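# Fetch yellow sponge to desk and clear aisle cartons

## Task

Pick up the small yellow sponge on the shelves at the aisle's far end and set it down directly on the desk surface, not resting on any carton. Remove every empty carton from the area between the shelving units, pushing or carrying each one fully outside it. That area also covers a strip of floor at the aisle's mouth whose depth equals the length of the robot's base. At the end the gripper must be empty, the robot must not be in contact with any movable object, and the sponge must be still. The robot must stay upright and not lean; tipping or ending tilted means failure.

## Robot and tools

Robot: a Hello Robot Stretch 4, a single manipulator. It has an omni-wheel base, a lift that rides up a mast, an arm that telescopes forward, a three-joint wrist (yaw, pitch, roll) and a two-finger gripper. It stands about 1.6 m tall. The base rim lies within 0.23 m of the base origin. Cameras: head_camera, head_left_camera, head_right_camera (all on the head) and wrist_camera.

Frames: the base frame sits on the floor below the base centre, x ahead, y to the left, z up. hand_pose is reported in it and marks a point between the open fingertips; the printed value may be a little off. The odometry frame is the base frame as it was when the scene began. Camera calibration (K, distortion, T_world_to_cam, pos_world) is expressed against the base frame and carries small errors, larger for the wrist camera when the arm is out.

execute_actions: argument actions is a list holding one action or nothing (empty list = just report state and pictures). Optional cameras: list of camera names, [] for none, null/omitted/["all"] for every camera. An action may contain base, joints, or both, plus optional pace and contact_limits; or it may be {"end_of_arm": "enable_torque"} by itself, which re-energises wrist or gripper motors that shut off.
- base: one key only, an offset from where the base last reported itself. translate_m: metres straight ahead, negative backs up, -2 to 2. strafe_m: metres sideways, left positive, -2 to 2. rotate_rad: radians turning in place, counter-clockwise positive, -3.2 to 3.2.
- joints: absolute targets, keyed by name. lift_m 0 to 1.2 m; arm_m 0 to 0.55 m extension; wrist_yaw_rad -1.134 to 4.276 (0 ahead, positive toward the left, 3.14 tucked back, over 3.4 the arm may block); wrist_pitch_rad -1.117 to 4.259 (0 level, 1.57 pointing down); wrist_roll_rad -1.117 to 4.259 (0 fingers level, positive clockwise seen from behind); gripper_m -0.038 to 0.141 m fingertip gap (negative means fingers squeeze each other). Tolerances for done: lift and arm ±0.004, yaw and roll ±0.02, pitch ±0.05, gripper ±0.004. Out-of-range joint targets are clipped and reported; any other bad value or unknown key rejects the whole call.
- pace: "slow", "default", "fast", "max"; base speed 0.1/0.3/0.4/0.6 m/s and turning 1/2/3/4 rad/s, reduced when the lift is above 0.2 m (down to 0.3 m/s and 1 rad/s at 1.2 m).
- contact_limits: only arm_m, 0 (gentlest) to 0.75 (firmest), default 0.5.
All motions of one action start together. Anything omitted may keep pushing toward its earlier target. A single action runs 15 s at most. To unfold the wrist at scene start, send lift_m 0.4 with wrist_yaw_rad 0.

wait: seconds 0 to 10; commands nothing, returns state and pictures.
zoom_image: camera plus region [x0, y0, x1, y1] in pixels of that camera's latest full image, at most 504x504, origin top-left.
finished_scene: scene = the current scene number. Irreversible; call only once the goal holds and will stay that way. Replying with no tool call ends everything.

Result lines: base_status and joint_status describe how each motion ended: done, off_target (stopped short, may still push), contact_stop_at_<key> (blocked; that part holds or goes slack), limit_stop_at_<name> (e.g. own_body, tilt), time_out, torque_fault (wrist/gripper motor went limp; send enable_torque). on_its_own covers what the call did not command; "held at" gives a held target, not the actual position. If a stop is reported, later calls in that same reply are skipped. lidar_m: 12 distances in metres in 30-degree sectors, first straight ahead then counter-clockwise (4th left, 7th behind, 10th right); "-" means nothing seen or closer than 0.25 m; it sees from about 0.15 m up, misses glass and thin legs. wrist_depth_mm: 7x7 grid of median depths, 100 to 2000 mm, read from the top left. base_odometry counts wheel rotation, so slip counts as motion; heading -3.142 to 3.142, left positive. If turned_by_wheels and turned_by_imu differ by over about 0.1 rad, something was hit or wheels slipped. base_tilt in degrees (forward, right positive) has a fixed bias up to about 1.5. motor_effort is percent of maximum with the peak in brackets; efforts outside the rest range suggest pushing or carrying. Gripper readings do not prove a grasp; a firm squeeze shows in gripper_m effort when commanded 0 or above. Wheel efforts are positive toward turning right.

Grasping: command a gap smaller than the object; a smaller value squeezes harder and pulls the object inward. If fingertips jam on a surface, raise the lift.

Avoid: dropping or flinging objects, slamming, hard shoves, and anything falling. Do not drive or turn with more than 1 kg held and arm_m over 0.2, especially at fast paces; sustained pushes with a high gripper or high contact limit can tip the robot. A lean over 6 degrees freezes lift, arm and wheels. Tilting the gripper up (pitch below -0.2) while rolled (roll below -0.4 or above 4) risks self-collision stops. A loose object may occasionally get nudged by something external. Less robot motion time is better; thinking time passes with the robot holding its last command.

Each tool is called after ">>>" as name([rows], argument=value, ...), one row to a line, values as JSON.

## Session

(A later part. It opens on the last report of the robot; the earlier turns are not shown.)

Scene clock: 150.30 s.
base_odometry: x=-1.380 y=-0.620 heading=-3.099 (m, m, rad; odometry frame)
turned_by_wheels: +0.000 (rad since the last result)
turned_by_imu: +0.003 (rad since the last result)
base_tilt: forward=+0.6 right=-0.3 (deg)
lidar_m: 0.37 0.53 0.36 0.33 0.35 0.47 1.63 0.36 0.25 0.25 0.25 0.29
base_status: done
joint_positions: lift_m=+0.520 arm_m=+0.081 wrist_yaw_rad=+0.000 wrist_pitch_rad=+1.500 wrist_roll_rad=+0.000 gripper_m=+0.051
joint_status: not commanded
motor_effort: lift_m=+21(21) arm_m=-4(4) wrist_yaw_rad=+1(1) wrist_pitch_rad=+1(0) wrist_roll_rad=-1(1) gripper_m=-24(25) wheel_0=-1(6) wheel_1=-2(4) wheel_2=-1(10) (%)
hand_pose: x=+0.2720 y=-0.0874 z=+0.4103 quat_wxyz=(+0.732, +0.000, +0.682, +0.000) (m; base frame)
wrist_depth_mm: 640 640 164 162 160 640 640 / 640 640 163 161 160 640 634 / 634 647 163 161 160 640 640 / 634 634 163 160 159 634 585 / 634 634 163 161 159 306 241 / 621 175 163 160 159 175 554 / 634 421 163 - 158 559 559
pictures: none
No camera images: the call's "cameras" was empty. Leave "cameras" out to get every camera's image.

Too close right; strafe left.

>>> execute_actions([
  {"base":{"strafe_m":0.04}},
], cameras=[])

>>> execute_actions([
  {"base":{"translate_m":-0.5}},
], cameras=["head_camera"])

Scene clock: 151.53 s.
base_odometry: x=-1.378 y=-0.660 heading=-3.099 (m, m, rad; odometry frame)
turned_by_wheels: +0.000 (rad since the last result)
turned_by_imu: +0.000 (rad since the last result)
base_tilt: forward=+0.6 right=-0.3 (deg)
lidar_m: 0.35 0.47 0.31 0.29 0.32 0.43 1.66 0.43 0.30 0.27 0.27 0.37
base_status: done
joint_positions: lift_m=+0.520 arm_m=+0.081 wrist_yaw_rad=+0.000 wrist_pitch_rad=+1.500 wrist_roll_rad=+0.000 gripper_m=+0.051
joint_status: not commanded
motor_effort: lift_m=+21(21) arm_m=-4(4) wrist_yaw_rad=+1(1) wrist_pitch_rad=+0(1) wrist_roll_rad=-1(1) gripper_m=-24(21) wheel_0=-1(8) wheel_1=+0(11) wheel_2=+1(0) (%)
hand_pose: x=+0.2720 y=-0.0874 z=+0.4103 quat_wxyz=(+0.732, +0.000, +0.682, +0.000) (m; base frame)
wrist_depth_mm: 647 647 164 163 160 640 647 / 640 640 163 161 160 640 634 / 640 647 163 161 160 647 634 / 640 634 163 161 159 640 634 / 621 634 163 160 159 452 324 / 569 175 163 160 159 175 554 / 580 424 163 - 158 554 559
pictures: none
No camera images: the call's "cameras" was empty. Leave "cameras" out to get every camera's image.

Scene clock: 154.67 s.
base_odometry: x=-0.879 y=-0.639 heading=-3.100 (m, m, rad; odometry frame)
turned_by_wheels: +0.000 (rad since the last result)
turned_by_imu: +0.002 (rad since the last result)
base_tilt: forward=+0.6 right=-0.3 (deg)
lidar_m: 0.38 0.44 0.29 0.26 0.26 2.50 2.62 1.17 0.31 0.29 0.31 0.39
base_status: done
joint_positions: lift_m=+0.520 arm_m=+0.081 wrist_yaw_rad=+0.000 wrist_pitch_rad=+1.500 wrist_roll_rad=+0.000 gripper_m=+0.051
joint_status: not commanded
motor_effort: lift_m=+21(21) arm_m=-3(4) wrist_yaw_rad=+1(1) wrist_pitch_rad=+1(0) wrist_roll_rad=-2(1) gripper_m=-23(21) wheel_0=-1(6) wheel_1=+0(8) wheel_2=-1(10) (%)
hand_pose: x=+0.2719 y=-0.0874 z=+0.4103 quat_wxyz=(+0.732, +0.000, +0.682, +0.000) (m; base frame)
wrist_depth_mm: 609 654 164 162 160 459 351 / 603 640 164 162 160 469 353 / 603 640 163 161 159 477 359 / 597 640 163 161 159 480 362 / 585 640 163 161 159 459 368 / 559 174 162 160 159 175 345 / 554 427 163 - 158 559 342
pictures: head_camera
Images, in order (width x height): head_camera 420x560.

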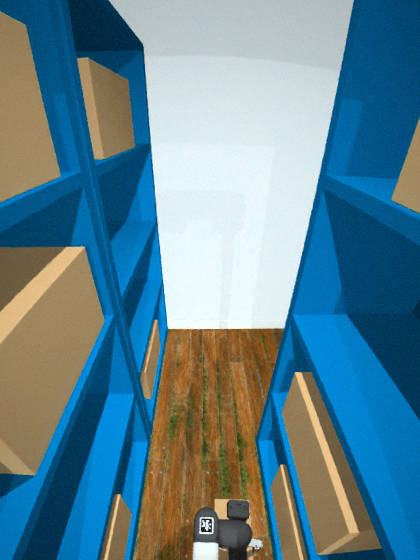

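>>> execute_actions([
  {"base":{"strafe_m":-0.02}},
], cameras=[])

>>> execute_actions([
  {"base":{"translate_m":-1.1}},
], cameras=[])

>>> execute_actions([
  {"base":{"rotate_rad":1.57}},
], cameras=[])

>>> execute_actions([
  {"joints":{"arm_m":0.5,"lift_m":0.25}},
], cameras=[])

>>> execute_actions([
  {"joints":{"gripper_m":0.14}},
], cameras=[])

>>> execute_actions([
  {"joints":{"lift_m":0.5}},
], cameras=[])

>>> execute_actions([
  {"joints":{"arm_m":0.0}},
])

Scene clock: 156.00 s.
base_odometry: x=-0.879 y=-0.619 heading=-3.099 (m, m, rad; odometry frame)
turned_by_wheels: +0.000 (rad since the last result)
turned_by_imu: +0.000 (rad since the last result)
base_tilt: forward=+0.6 right=-0.3 (deg)
lidar_m: 0.37 0.44 0.31 0.29 0.31 2.52 2.70 1.16 0.29 0.27 0.28 0.37
base_status: done
joint_positions: lift_m=+0.520 arm_m=+0.081 wrist_yaw_rad=+0.000 wrist_pitch_rad=+1.500 wrist_roll_rad=+0.000 gripper_m=+0.051
joint_status: not commanded
motor_effort: lift_m=+21(21) arm_m=-4(4) wrist_yaw_rad=+1(1) wrist_pitch_rad=+0(0) wrist_roll_rad=-2(3) gripper_m=-20(23) wheel_0=+0(8) wheel_1=+1(5) wheel_2=+0(0) (%)
hand_pose: x=+0.2719 y=-0.0874 z=+0.4103 quat_wxyz=(+0.732, +0.000, +0.682, +0.000) (m; base frame)
wrist_depth_mm: 640 647 164 163 160 424 319 / 640 640 163 161 160 430 325 / 627 634 163 161 160 433 327 / 621 627 163 161 159 439 330 / 615 634 163 161 160 418 338 / 559 174 163 161 158 175 322 / 574 424 163 - 158 496 315
pictures: none
No camera images: the call's "cameras" was empty. Leave "cameras" out to get every camera's image.

Scene clock: 161.17 s.
base_odometry: x=+0.220 y=-0.573 heading=-3.100 (m, m, rad; odometry frame)
turned_by_wheels: +0.000 (rad since the last result)
turned_by_imu: +0.006 (rad since the last result)
base_tilt: forward=+0.7 right=-0.3 (deg)
lidar_m: 0.37 0.99 1.92 1.78 1.83 1.16 1.13 1.18 0.37 0.35 1.96 0.37
base_status: done
joint_positions: lift_m=+0.520 arm_m=+0.081 wrist_yaw_rad=+0.000 wrist_pitch_rad=+1.500 wrist_roll_rad=+0.000 gripper_m=+0.051
joint_status: not commanded
motor_effort: lift_m=+21(21) arm_m=-4(4) wrist_yaw_rad=+1(1) wrist_pitch_rad=+0(0) wrist_roll_rad=-1(1) gripper_m=-24(21) wheel_0=+0(7) wheel_1=-1(5) wheel_2=+0(9) (%)
hand_pose: x=+0.2719 y=-0.0874 z=+0.4103 quat_wxyz=(+0.732, +0.000, +0.682, +0.000) (m; base frame)
wrist_depth_mm: 634 640 163 163 160 654 640 / 640 647 163 161 160 640 647 / 640 640 163 161 160 634 634 / 640 640 163 161 159 634 634 / 640 634 163 161 159 627 627 / 627 175 163 160 159 175 627 / 634 421 163 - 158 634 634
pictures: none
No camera images: the call's "cameras" was empty. Leave "cameras" out to get every camera's image.

Scene clock: 163.23 s.
base_odometry: x=+0.220 y=-0.573 heading=-1.530 (m, m, rad; odometry frame)
turned_by_wheels: +1.570 (rad since the last result)
turned_by_imu: +1.578 (rad since the last result)
base_tilt: forward=+0.6 right=-0.3 (deg)
lidar_m: 0.38 1.83 1.17 1.10 1.14 2.00 0.36 1.97 1.03 1.20 1.01 0.38
base_status: done
joint_positions: lift_m=+0.520 arm_m=+0.081 wrist_yaw_rad=+0.000 wrist_pitch_rad=+1.500 wrist_roll_rad=+0.000 gripper_m=+0.051
joint_status: not commanded
motor_effort: lift_m=+21(21) arm_m=-4(4) wrist_yaw_rad=+2(1) wrist_pitch_rad=+0(1) wrist_roll_rad=-1(2) gripper_m=-23(22) wheel_0=-2(7) wheel_1=-2(4) wheel_2=+1(9) (%)
hand_pose: x=+0.2720 y=-0.0874 z=+0.4103 quat_wxyz=(+0.732, +0.000, +0.682, +0.000) (m; base frame)
wrist_depth_mm: 640 634 164 163 160 640 640 / 640 634 163 161 159 634 634 / 634 634 163 161 159 634 634 / 640 640 163 161 160 634 627 / 627 627 163 161 159 634 634 / 647 174 162 161 159 175 634 / 634 424 163 - 158 627 634
pictures: none
No camera images: the call's "cameras" was empty. Leave "cameras" out to get every camera's image.

Scene clock: 165.57 s.
base_odometry: x=+0.220 y=-0.573 heading=-1.530 (m, m, rad; odometry frame)
turned_by_wheels: +0.000 (rad since the last result)
turned_by_imu: +0.000 (rad since the last result)
base_tilt: forward=+0.6 right=-0.4 (deg)
lidar_m: 0.55 1.84 1.18 1.11 1.15 0.38 0.36 1.97 1.01 1.22 0.99 1.91
base_status: not commanded
joint_positions: lift_m=+0.250 arm_m=+0.499 wrist_yaw_rad=+0.000 wrist_pitch_rad=+1.500 wrist_roll_rad=+0.000 gripper_m=+0.051
joint_status: all done
motor_effort: lift_m=+17(20) arm_m=+4(5) wrist_yaw_rad=+1(0) wrist_pitch_rad=+2(0) wrist_roll_rad=+0(1) gripper_m=-19(26) wheel_0=-2(2) wheel_1=-1(1) wheel_2=+1(1) (%)
hand_pose: x=+0.6906 y=-0.0874 z=+0.1406 quat_wxyz=(+0.732, +0.000, +0.682, +0.000) (m; base frame)
wrist_depth_mm: 370 370 164 162 160 368 373 / 368 368 163 161 160 370 368 / 368 368 163 161 159 366 366 / 370 368 163 160 159 368 368 / 368 366 163 161 159 366 368 / 368 174 163 160 159 175 366 / 366 366 163 - 158 362 364
pictures: none
No camera images: the call's "cameras" was empty. Leave "cameras" out to get every camera's image.

Scene clock: 167.47 s.
base_odometry: x=+0.220 y=-0.573 heading=-1.530 (m, m, rad; odometry frame)
turned_by_wheels: +0.000 (rad since the last result)
turned_by_imu: +0.000 (rad since the last result)
base_tilt: forward=+0.7 right=-0.3 (deg)
lidar_m: 0.56 1.83 1.17 1.11 1.15 0.38 0.35 1.97 1.02 1.20 1.00 1.93
base_status: not commanded
joint_positions: lift_m=+0.250 arm_m=+0.499 wrist_yaw_rad=+0.000 wrist_pitch_rad=+1.500 wrist_roll_rad=+0.000 gripper_m=+0.140
joint_status: all done
motor_effort: lift_m=+17(17) arm_m=+4(4) wrist_yaw_rad=+1(0) wrist_pitch_rad=+2(3) wrist_roll_rad=-1(1) gripper_m=-3(25) wheel_0=-2(2) wheel_1=-2(2) wheel_2=+0(1) (%)
hand_pose: x=+0.6907 y=-0.0874 z=+0.1406 quat_wxyz=(+0.732, +0.000, +0.682, +0.000) (m; base frame)
wrist_depth_mm: 370 370 370 370 370 368 373 / 368 370 189 186 185 370 368 / 368 370 189 187 185 368 370 / 368 370 189 186 185 368 368 / 368 366 188 185 184 368 370 / 368 364 187 185 183 211 366 / 366 364 187 - 182 366 364
pictures: none
No camera images: the call's "cameras" was empty. Leave "cameras" out to get every camera's image.

Scene clock: 169.57 s.
base_odometry: x=+0.220 y=-0.573 heading=-1.530 (m, m, rad; odometry frame)
turned_by_wheels: +0.000 (rad since the last result)
turned_by_imu: +0.000 (rad since the last result)
base_tilt: forward=+0.7 right=-0.3 (deg)
lidar_m: 0.55 1.85 1.17 1.10 1.15 0.40 0.36 1.99 1.02 1.19 1.01 1.90
base_status: not commanded
joint_positions: lift_m=+0.500 arm_m=+0.499 wrist_yaw_rad=+0.000 wrist_pitch_rad=+1.500 wrist_roll_rad=+0.000 gripper_m=+0.140
joint_status: all done
motor_effort: lift_m=+21(22) arm_m=+4(4) wrist_yaw_rad=+1(0) wrist_pitch_rad=+1(1) wrist_roll_rad=-2(1) gripper_m=-1(0) wheel_0=-2(2) wheel_1=-2(1) wheel_2=+0(0) (%)
hand_pose: x=+0.6906 y=-0.0874 z=+0.3903 quat_wxyz=(+0.732, +0.000, +0.682, +0.000) (m; base frame)
wrist_depth_mm: 621 621 615 627 621 621 621 / 615 615 615 621 627 615 621 / 621 609 621 439 621 615 615 / 621 615 621 436 621 615 609 / 615 621 609 439 621 615 609 / 615 609 609 165 609 609 609 / 615 615 609 - 603 609 615
pictures: none
No camera images: the call's "cameras" was empty. Leave "cameras" out to get every camera's image.

Scene clock: 172.10 s.
base_odometry: x=+0.220 y=-0.573 heading=-1.530 (m, m, rad; odometry frame)
turned_by_wheels: +0.000 (rad since the last result)
turned_by_imu: +0.000 (rad since the last result)
base_tilt: forward=+0.6 right=-0.3 (deg)
lidar_m: 0.54 1.85 1.17 1.10 1.14 2.02 0.36 1.98 1.03 1.21 1.01 1.93
base_status: not commanded
joint_positions: lift_m=+0.500 arm_m=+0.001 wrist_yaw_rad=+0.000 wrist_pitch_rad=+1.500 wrist_roll_rad=+0.000 gripper_m=+0.140
joint_status: all done
motor_effort: lift_m=+21(21) arm_m=-4(5) wrist_yaw_rad=+2(1) wrist_pitch_rad=+0(0) wrist_roll_rad=-2(0) gripper_m=-3(0) wheel_0=-2(1) wheel_1=-2(1) wheel_2=+0(1) (%)
hand_pose: x=+0.1919 y=-0.0874 z=+0.3903 quat_wxyz=(+0.732, +0.000, +0.682, +0.000) (m; base frame)
wrist_depth_mm: 621 621 621 621 621 627 621 / 621 609 627 627 621 621 621 / 615 621 627 621 621 621 609 / 615 621 621 615 621 621 621 / 615 615 404 407 609 609 603 / 615 404 399 165 413 615 621 / 621 402 402 - 615 615 603
pictures: head_camera, head_left_camera, head_right_camera, wrist_camera
camera_calibration (this result's frames):
wrist_camera: T_world_to_cam=[[0.0407503, -0.999141, -0.00747928, -0.0921797], [-0.999129, -0.0406802, -0.00929461, 0.235312], [0.00898237, 0.00785153, -0.999929, 0.618651], [0, 0, 0, 1]] pos_world=[0.233306, -0.0873853, 0.620105]
Images, in order (width x height): head_camera 420x560, head_left_camera 420x672, head_right_camera 420x672, wrist_camera 616x392.

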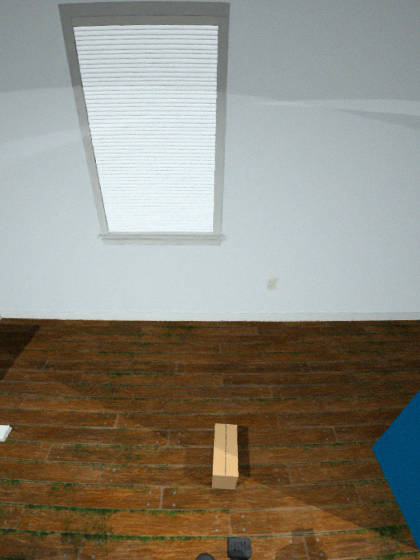

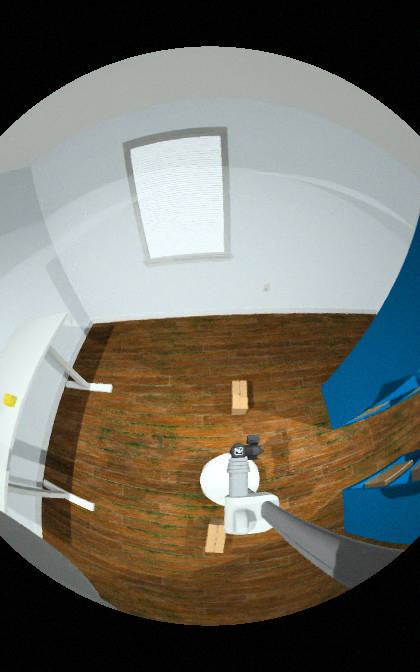

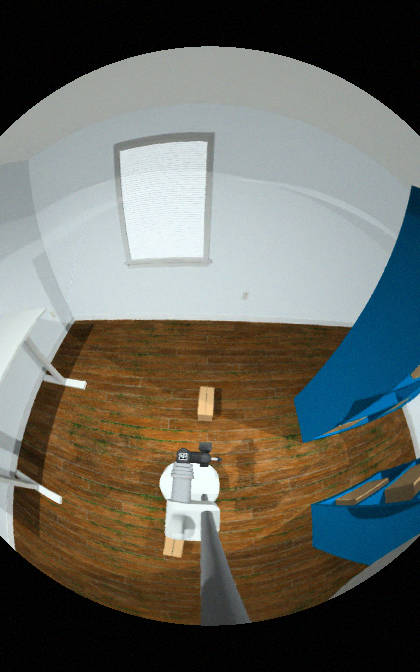

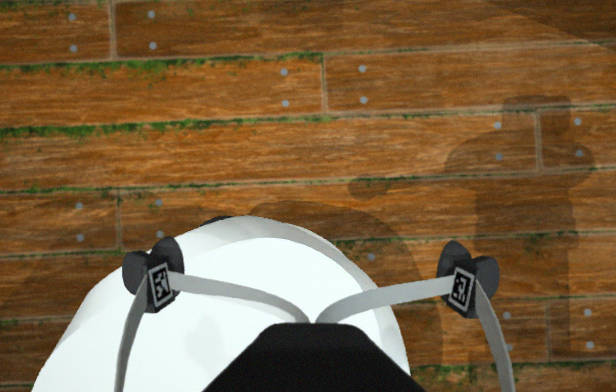

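>>> finished_scene(scene=2)

The scene is finished: the task was done.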